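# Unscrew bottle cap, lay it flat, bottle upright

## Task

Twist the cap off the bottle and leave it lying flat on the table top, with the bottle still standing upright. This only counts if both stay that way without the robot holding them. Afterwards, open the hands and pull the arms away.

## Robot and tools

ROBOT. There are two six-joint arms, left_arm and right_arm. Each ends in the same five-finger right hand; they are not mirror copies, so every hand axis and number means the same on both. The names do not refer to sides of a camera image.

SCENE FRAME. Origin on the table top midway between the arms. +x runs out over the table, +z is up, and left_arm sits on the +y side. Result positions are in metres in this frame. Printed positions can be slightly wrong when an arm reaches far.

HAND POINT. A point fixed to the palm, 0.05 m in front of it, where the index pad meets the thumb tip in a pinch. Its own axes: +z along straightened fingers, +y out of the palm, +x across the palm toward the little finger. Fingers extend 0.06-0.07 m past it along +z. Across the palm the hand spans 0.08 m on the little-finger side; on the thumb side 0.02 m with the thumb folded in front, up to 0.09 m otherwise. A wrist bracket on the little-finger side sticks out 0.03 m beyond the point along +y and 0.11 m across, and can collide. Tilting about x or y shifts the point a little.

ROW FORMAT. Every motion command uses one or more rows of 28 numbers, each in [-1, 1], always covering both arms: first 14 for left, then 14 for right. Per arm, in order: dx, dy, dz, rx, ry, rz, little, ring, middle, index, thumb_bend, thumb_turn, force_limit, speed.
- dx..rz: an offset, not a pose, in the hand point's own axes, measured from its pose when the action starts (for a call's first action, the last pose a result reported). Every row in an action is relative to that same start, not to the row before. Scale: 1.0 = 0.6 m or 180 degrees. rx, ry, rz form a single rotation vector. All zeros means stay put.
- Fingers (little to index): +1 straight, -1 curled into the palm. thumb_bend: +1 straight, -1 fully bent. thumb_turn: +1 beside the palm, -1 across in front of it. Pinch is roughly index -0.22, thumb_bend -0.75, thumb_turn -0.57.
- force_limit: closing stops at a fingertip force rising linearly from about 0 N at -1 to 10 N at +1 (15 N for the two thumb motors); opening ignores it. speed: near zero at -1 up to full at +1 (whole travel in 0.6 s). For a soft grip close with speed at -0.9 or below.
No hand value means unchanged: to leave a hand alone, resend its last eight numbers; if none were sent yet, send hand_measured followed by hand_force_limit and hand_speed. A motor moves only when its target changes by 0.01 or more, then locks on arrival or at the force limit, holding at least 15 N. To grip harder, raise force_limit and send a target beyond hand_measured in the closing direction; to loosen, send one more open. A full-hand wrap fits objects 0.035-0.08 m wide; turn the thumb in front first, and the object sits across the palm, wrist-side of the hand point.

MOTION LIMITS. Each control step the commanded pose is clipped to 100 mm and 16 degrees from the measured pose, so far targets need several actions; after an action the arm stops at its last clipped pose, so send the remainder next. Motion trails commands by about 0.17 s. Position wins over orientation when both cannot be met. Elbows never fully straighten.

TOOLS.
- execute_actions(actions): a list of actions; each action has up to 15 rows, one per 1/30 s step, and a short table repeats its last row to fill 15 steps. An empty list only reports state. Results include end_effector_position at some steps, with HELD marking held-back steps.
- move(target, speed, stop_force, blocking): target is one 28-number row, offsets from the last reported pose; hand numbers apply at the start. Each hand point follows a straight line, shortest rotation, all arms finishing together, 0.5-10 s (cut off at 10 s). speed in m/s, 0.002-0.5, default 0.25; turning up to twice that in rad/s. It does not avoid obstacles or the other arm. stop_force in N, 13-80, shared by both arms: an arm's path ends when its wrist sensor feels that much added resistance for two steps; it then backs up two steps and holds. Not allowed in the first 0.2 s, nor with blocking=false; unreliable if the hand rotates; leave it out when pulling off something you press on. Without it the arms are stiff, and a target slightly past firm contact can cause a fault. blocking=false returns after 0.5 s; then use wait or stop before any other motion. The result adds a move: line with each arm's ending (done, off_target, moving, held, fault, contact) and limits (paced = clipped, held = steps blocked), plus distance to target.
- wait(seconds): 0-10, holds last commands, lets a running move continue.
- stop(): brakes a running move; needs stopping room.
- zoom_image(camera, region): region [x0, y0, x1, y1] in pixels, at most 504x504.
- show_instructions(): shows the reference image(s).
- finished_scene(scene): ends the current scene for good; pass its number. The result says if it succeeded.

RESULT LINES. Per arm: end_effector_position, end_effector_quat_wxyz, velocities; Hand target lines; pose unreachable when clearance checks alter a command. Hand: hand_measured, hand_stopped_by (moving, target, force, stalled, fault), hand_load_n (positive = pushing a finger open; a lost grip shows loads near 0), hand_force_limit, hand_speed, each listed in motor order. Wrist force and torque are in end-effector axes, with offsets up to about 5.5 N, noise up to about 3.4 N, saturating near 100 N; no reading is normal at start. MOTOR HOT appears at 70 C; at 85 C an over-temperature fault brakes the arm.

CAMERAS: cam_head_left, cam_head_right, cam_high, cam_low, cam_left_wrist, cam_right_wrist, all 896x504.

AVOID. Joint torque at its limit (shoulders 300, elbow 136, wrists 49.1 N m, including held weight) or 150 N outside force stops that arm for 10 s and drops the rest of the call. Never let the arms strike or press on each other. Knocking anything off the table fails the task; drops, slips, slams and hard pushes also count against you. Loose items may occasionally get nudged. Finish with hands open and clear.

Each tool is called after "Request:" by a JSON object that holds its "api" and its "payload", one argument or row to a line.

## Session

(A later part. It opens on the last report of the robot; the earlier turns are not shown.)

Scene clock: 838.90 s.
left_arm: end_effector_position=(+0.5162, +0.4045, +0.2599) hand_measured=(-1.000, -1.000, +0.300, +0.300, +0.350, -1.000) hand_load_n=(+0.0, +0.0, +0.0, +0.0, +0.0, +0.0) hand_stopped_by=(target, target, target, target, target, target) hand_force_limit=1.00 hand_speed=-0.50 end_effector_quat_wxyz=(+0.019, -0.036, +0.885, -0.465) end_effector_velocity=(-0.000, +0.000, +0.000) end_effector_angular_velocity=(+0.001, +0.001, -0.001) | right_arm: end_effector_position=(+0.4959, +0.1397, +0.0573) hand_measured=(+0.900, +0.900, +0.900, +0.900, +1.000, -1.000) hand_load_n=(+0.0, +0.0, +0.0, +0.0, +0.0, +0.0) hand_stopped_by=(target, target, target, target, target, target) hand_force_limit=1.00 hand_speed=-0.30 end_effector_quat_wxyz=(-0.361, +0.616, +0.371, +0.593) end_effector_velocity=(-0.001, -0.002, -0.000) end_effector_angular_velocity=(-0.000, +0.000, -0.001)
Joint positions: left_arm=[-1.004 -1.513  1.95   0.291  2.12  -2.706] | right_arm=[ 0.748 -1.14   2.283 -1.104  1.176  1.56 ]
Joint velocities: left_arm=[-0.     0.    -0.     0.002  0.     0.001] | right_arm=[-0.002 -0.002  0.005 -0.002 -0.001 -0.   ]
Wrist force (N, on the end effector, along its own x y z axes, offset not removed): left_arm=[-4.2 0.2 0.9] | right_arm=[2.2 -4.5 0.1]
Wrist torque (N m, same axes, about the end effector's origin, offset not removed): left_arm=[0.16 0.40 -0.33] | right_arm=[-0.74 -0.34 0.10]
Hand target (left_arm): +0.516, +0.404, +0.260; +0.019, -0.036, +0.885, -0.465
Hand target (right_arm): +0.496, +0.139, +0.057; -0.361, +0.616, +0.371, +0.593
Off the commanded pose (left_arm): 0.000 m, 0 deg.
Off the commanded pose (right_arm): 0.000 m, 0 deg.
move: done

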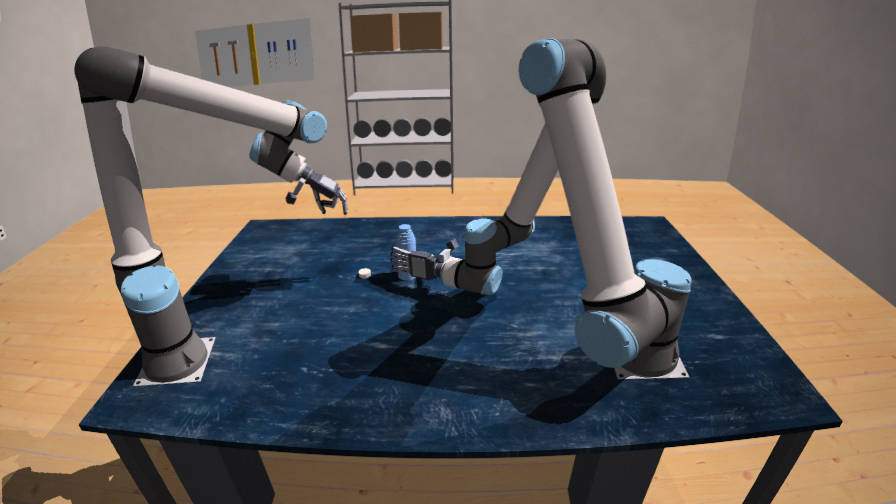

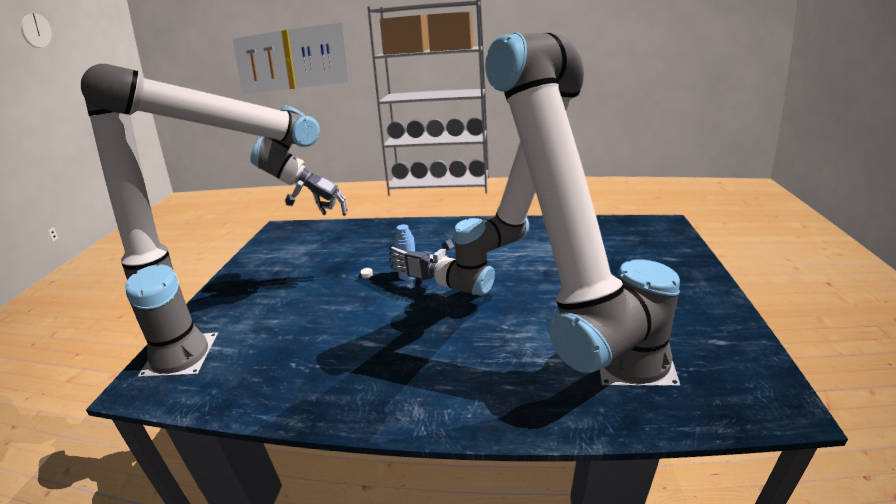

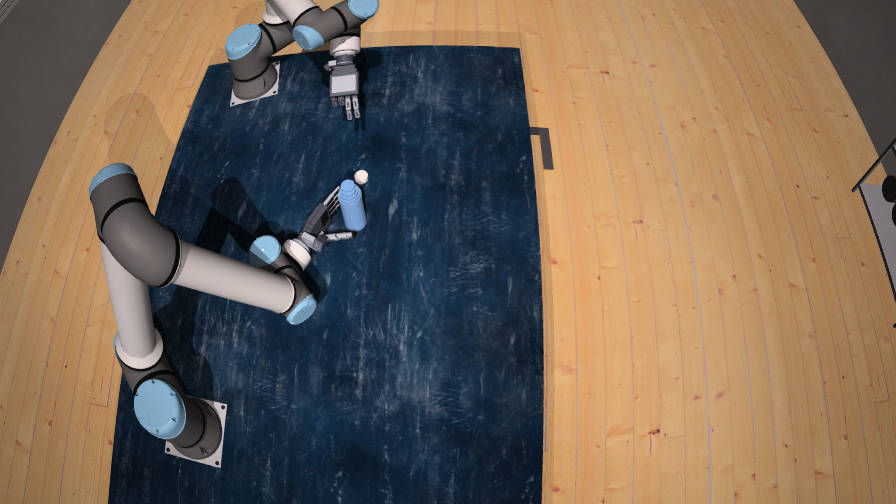

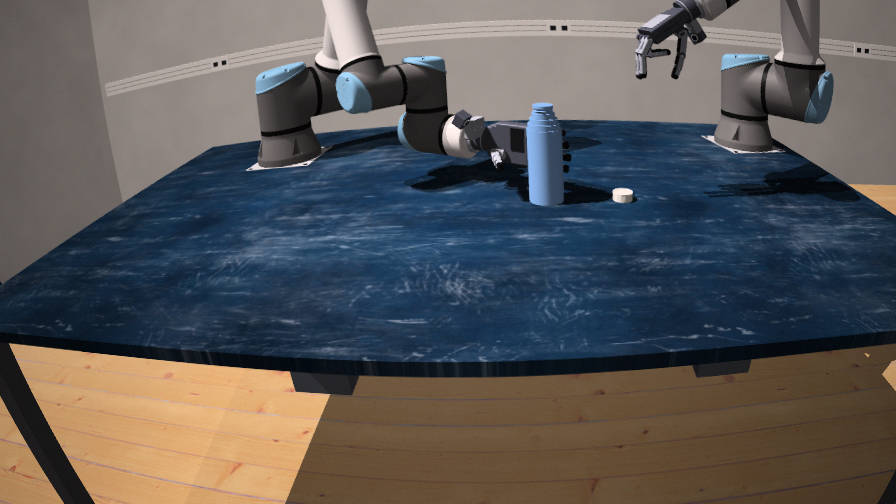

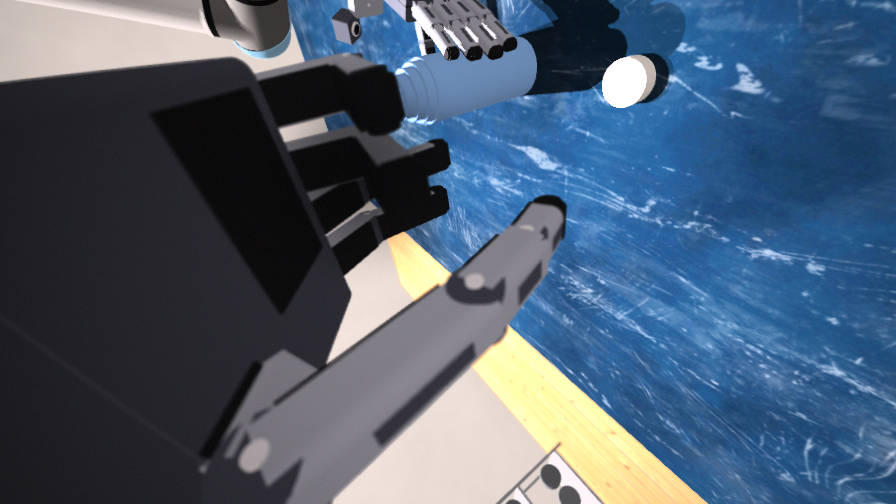

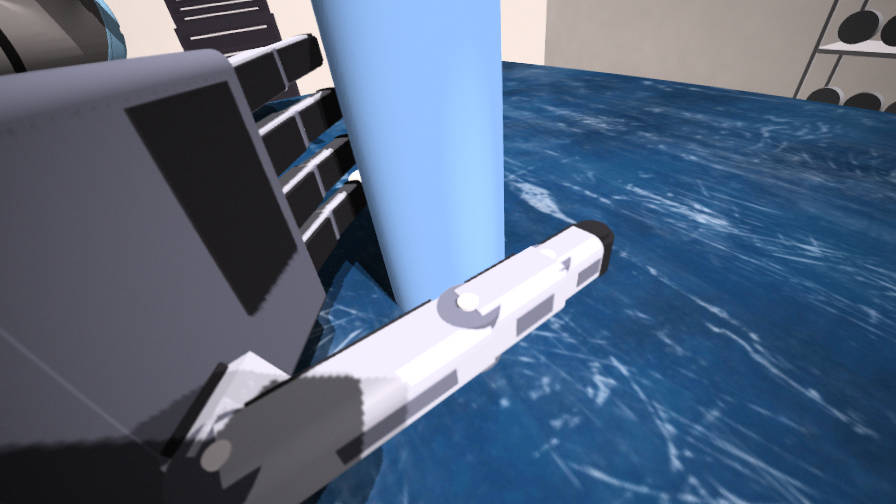

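Clear. Continue withdrawing, then up.

Request:
{"api": "move", "payload": {
  "target": [0,0,0,0,0,0,-1,-1,0.3,0.3,0.35,-1,1,-0.5, 0,0,-0.17,0,0,0,0.9,0.9,0.9,0.9,1,-1,1,-0.3],
  "speed": 0.15
}}

Request:
{"api": "move", "payload": {
  "target": [0,0,0,0,0,0,-1,-1,0.3,0.3,0.35,-1,1,-0.5, 0.25,0,-0.15,0,0,0,0.9,0.9,0.9,0.9,1,-1,1,-0.3],
  "speed": 0.25
}}

Request:
{"api": "zoom_image", "payload": {
  "camera": "cam_low",
  "region": [460,80,700,230]
}}

Scene clock: 847.20 s.
left_arm: end_effector_position=(+0.5162, +0.4045, +0.2599) hand_measured=(-1.000, -1.000, +0.300, +0.300, +0.350, -1.000) hand_load_n=(+0.0, +0.0, +0.0, +0.0, +0.0, +0.0) hand_stopped_by=(target, target, target, target, target, target) hand_force_limit=1.00 hand_speed=-0.50 end_effector_quat_wxyz=(+0.019, -0.036, +0.885, -0.465) end_effector_velocity=(+0.000, +0.000, -0.001) end_effector_angular_velocity=(+0.001, -0.001, +0.001) | right_arm: end_effector_position=(+0.4487, +0.0496, +0.0610) hand_measured=(+0.900, +0.900, +0.900, +0.900, +1.000, -1.000) hand_load_n=(+0.0, +0.0, +0.0, +0.0, +0.0, +0.0) hand_stopped_by=(target, target, target, target, target, target) hand_force_limit=1.00 hand_speed=-0.30 end_effector_quat_wxyz=(-0.361, +0.616, +0.371, +0.593) end_effector_velocity=(-0.000, -0.001, +0.001) end_effector_angular_velocity=(+0.002, -0.000, +0.001)
Joint positions: left_arm=[-1.004 -1.513  1.95   0.291  2.12  -2.706] | right_arm=[ 0.647 -1.245  2.481 -1.196  1.075  1.556]
Joint velocities: left_arm=[-0.     0.001  0.001 -0.001 -0.002  0.   ] | right_arm=[-0.004 -0.004  0.003 -0.001 -0.005  0.001]
Wrist force (N, on the end effector, along its own x y z axes, offset not removed): left_arm=[3.1 1.1 -1.1] | right_arm=[1.6 -2.9 2.4]
Wrist torque (N m, same axes, about the end effector's origin, offset not removed): left_arm=[0.43 -0.59 0.17] | right_arm=[-0.56 -0.20 -0.25]
Hand target (left_arm): +0.516, +0.404, +0.260; +0.019, -0.036, +0.885, -0.465
Hand target (right_arm): +0.449, +0.049, +0.061; -0.361, +0.616, +0.371, +0.593
Off the commanded pose (left_arm): 0.000 m, 0 deg.
Off the commanded pose (right_arm): 0.000 m, 0 deg.
move: done

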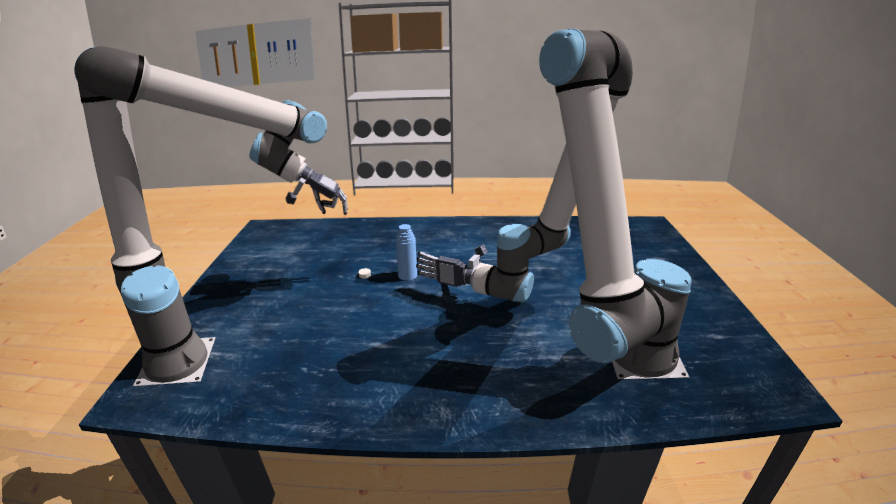

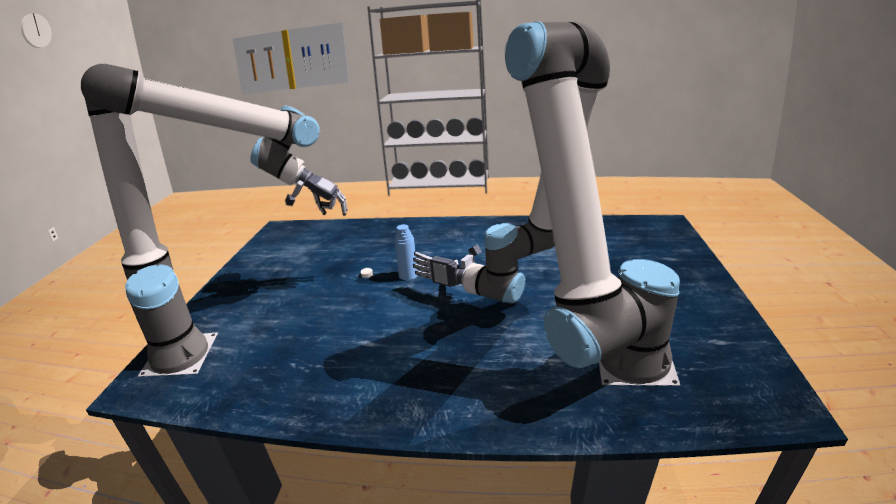

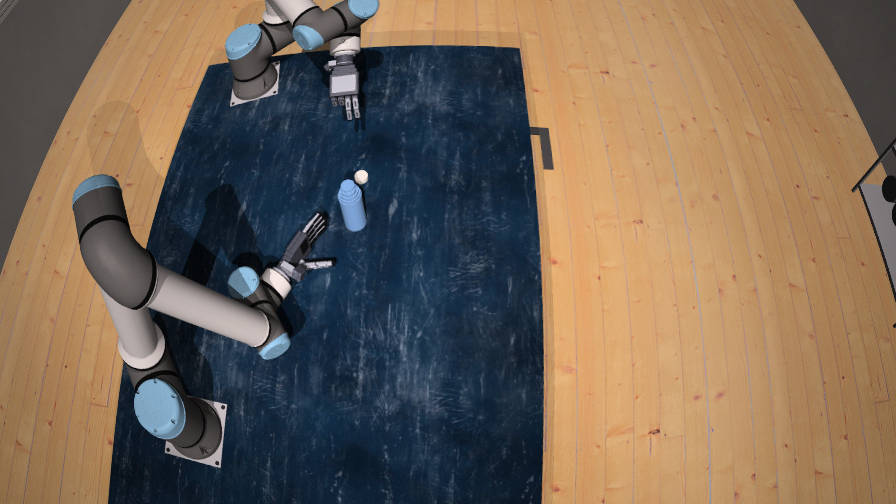

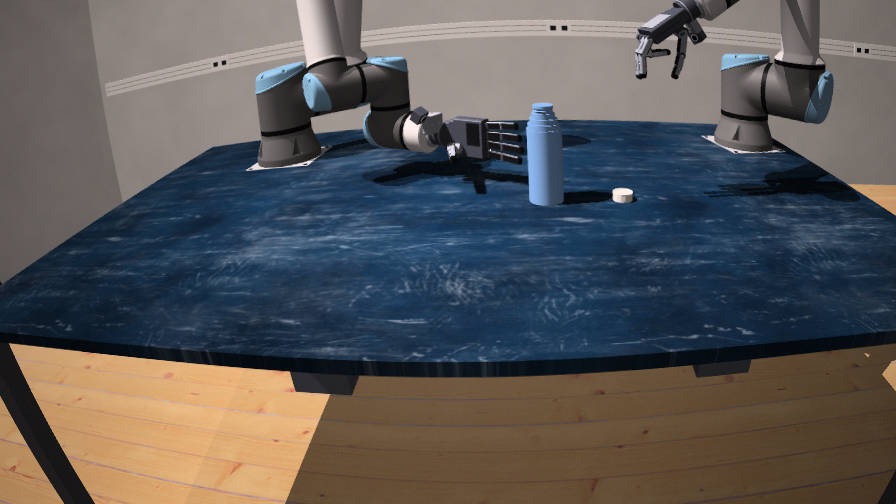

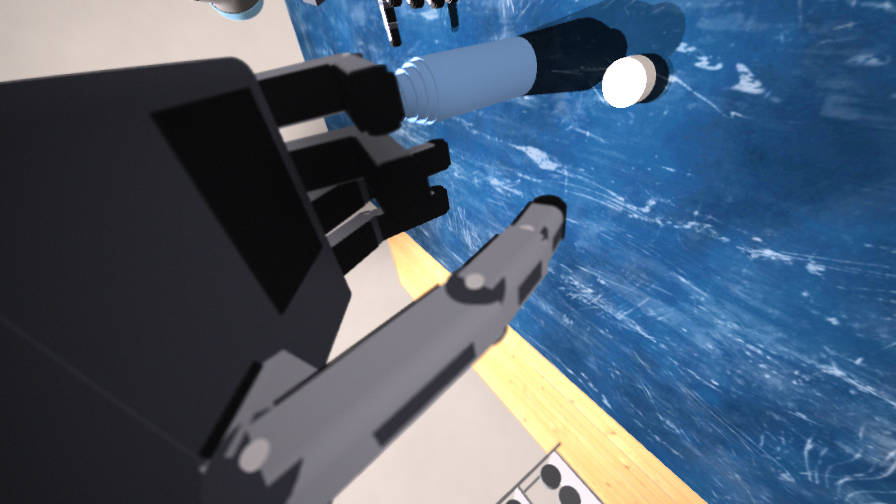

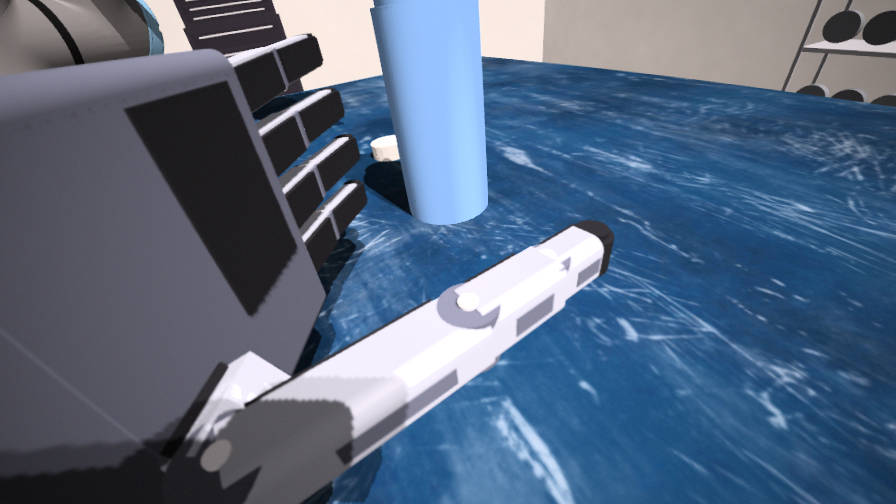

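Scene clock: 848.57 s.
left_arm: end_effector_position=(+0.5162, +0.4045, +0.2599) hand_measured=(-1.000, -1.000, +0.300, +0.300, +0.350, -1.000) hand_load_n=(+0.0, +0.0, +0.0, +0.0, +0.0, +0.0) hand_stopped_by=(target, target, target, target, target, target) hand_force_limit=1.00 hand_speed=-0.50 end_effector_quat_wxyz=(+0.019, -0.036, +0.885, -0.465) end_effector_velocity=(-0.000, +0.000, +0.001) end_effector_angular_velocity=(-0.000, +0.001, -0.000) | right_arm: end_effector_position=(+0.4103, -0.0256, +0.2139) hand_measured=(+0.900, +0.900, +0.900, +0.900, +1.000, -1.000) hand_load_n=(+0.0, +0.0, +0.0, +0.0, +0.0, +0.0) hand_stopped_by=(target, target, target, target, target, target) hand_force_limit=1.00 hand_speed=-0.30 end_effector_quat_wxyz=(-0.361, +0.616, +0.371, +0.593) end_effector_velocity=(-0.000, -0.001, +0.002) end_effector_angular_velocity=(-0.002, +0.001, +0.000)
Joint positions: left_arm=[-1.004 -1.513  1.95   0.291  2.12  -2.706] | right_arm=[ 0.509 -1.751  2.55  -0.755  0.936  1.549]
Joint velocities: left_arm=[ 0.    -0.001 -0.001  0.002  0.001 -0.001] | right_arm=[-0.004 -0.007 -0.001  0.011 -0.004 -0.002]
Wrist force (N, on the end effector, along its own x y z axes, offset not removed): left_arm=[-5.0 -5.8 1.9] | right_arm=[0.1 -8.1 3.1]
Wrist torque (N m, same axes, about the end effector's origin, offset not removed): left_arm=[-0.75 0.54 -0.34] | right_arm=[-1.46 -0.13 -0.27]
Hand target (left_arm): +0.516, +0.404, +0.260; +0.019, -0.036, +0.885, -0.465
Hand target (right_arm): +0.410, -0.026, +0.214; -0.361, +0.616, +0.372, +0.593
Off the commanded pose (left_arm): 0.000 m, 0 deg.
Off the commanded pose (right_arm): 0.000 m, 0 deg.
move: done

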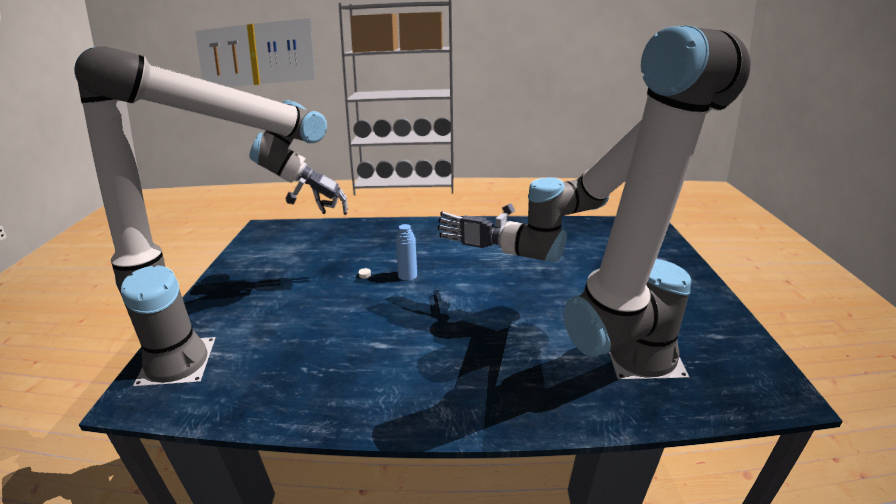

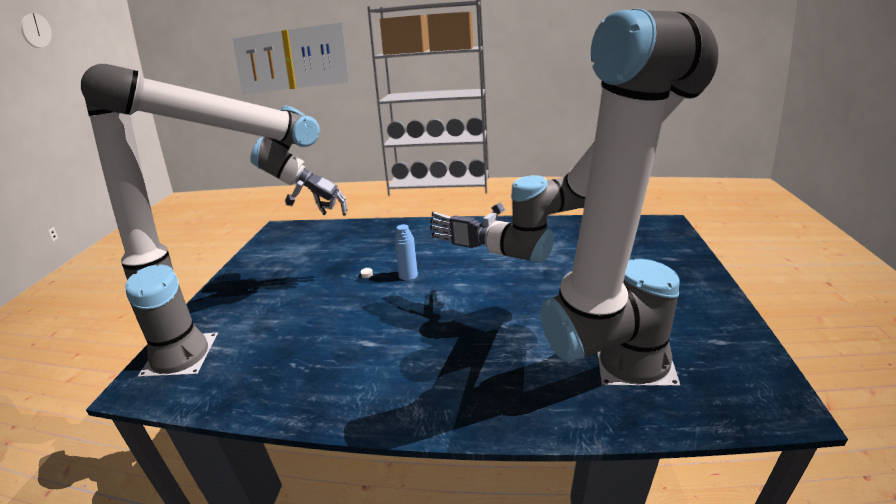

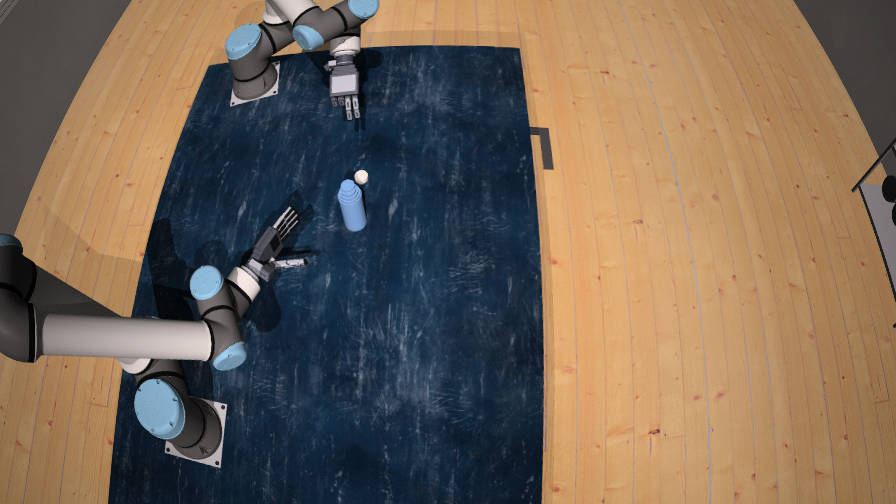

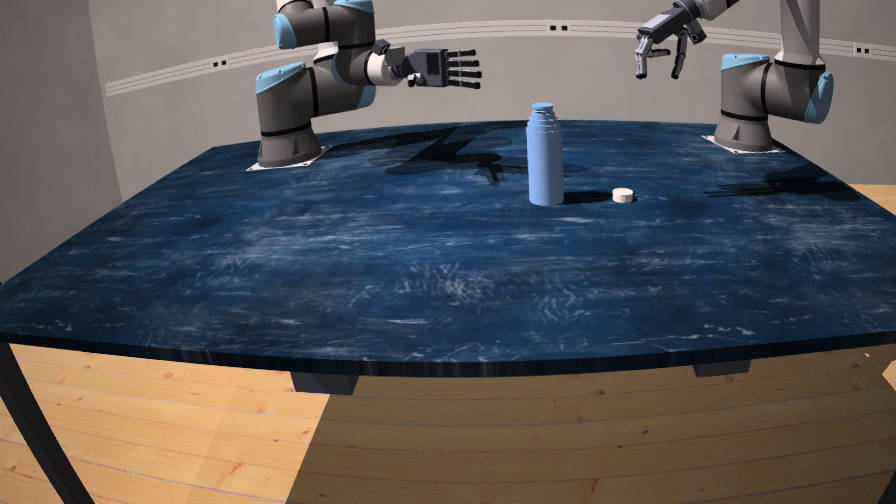

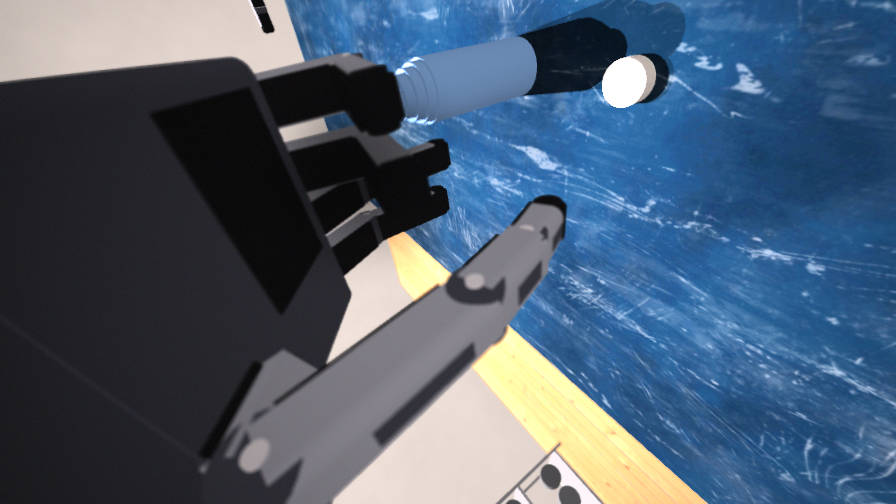

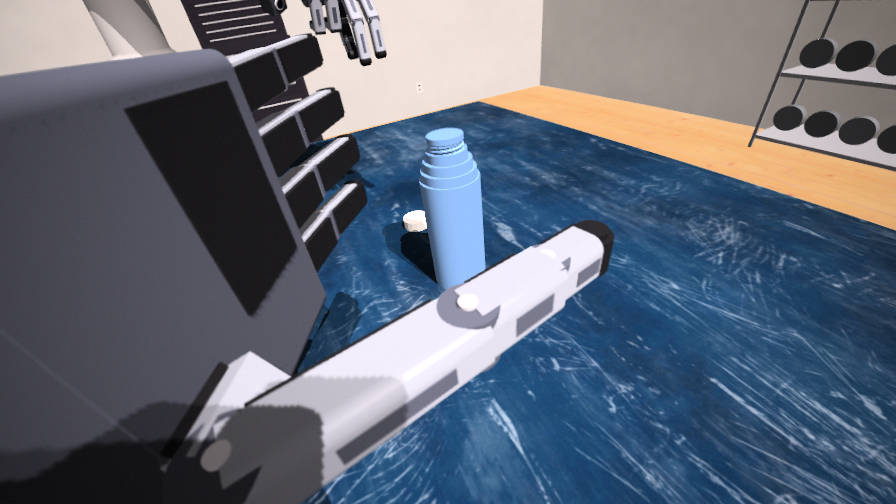

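Region (460, 80, 700, 230) of cam_low's 896x504 image, scaled by 2.100, with more detail than that image has; it fills the top 315 rows of this view, and the rest is white.

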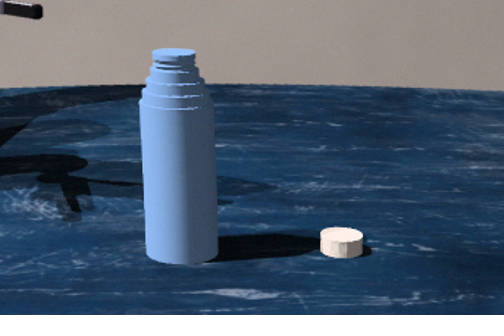

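Request:
{"api": "finished_scene", "payload": {
  "scene": 2
}}

The scene is finished: the task was done.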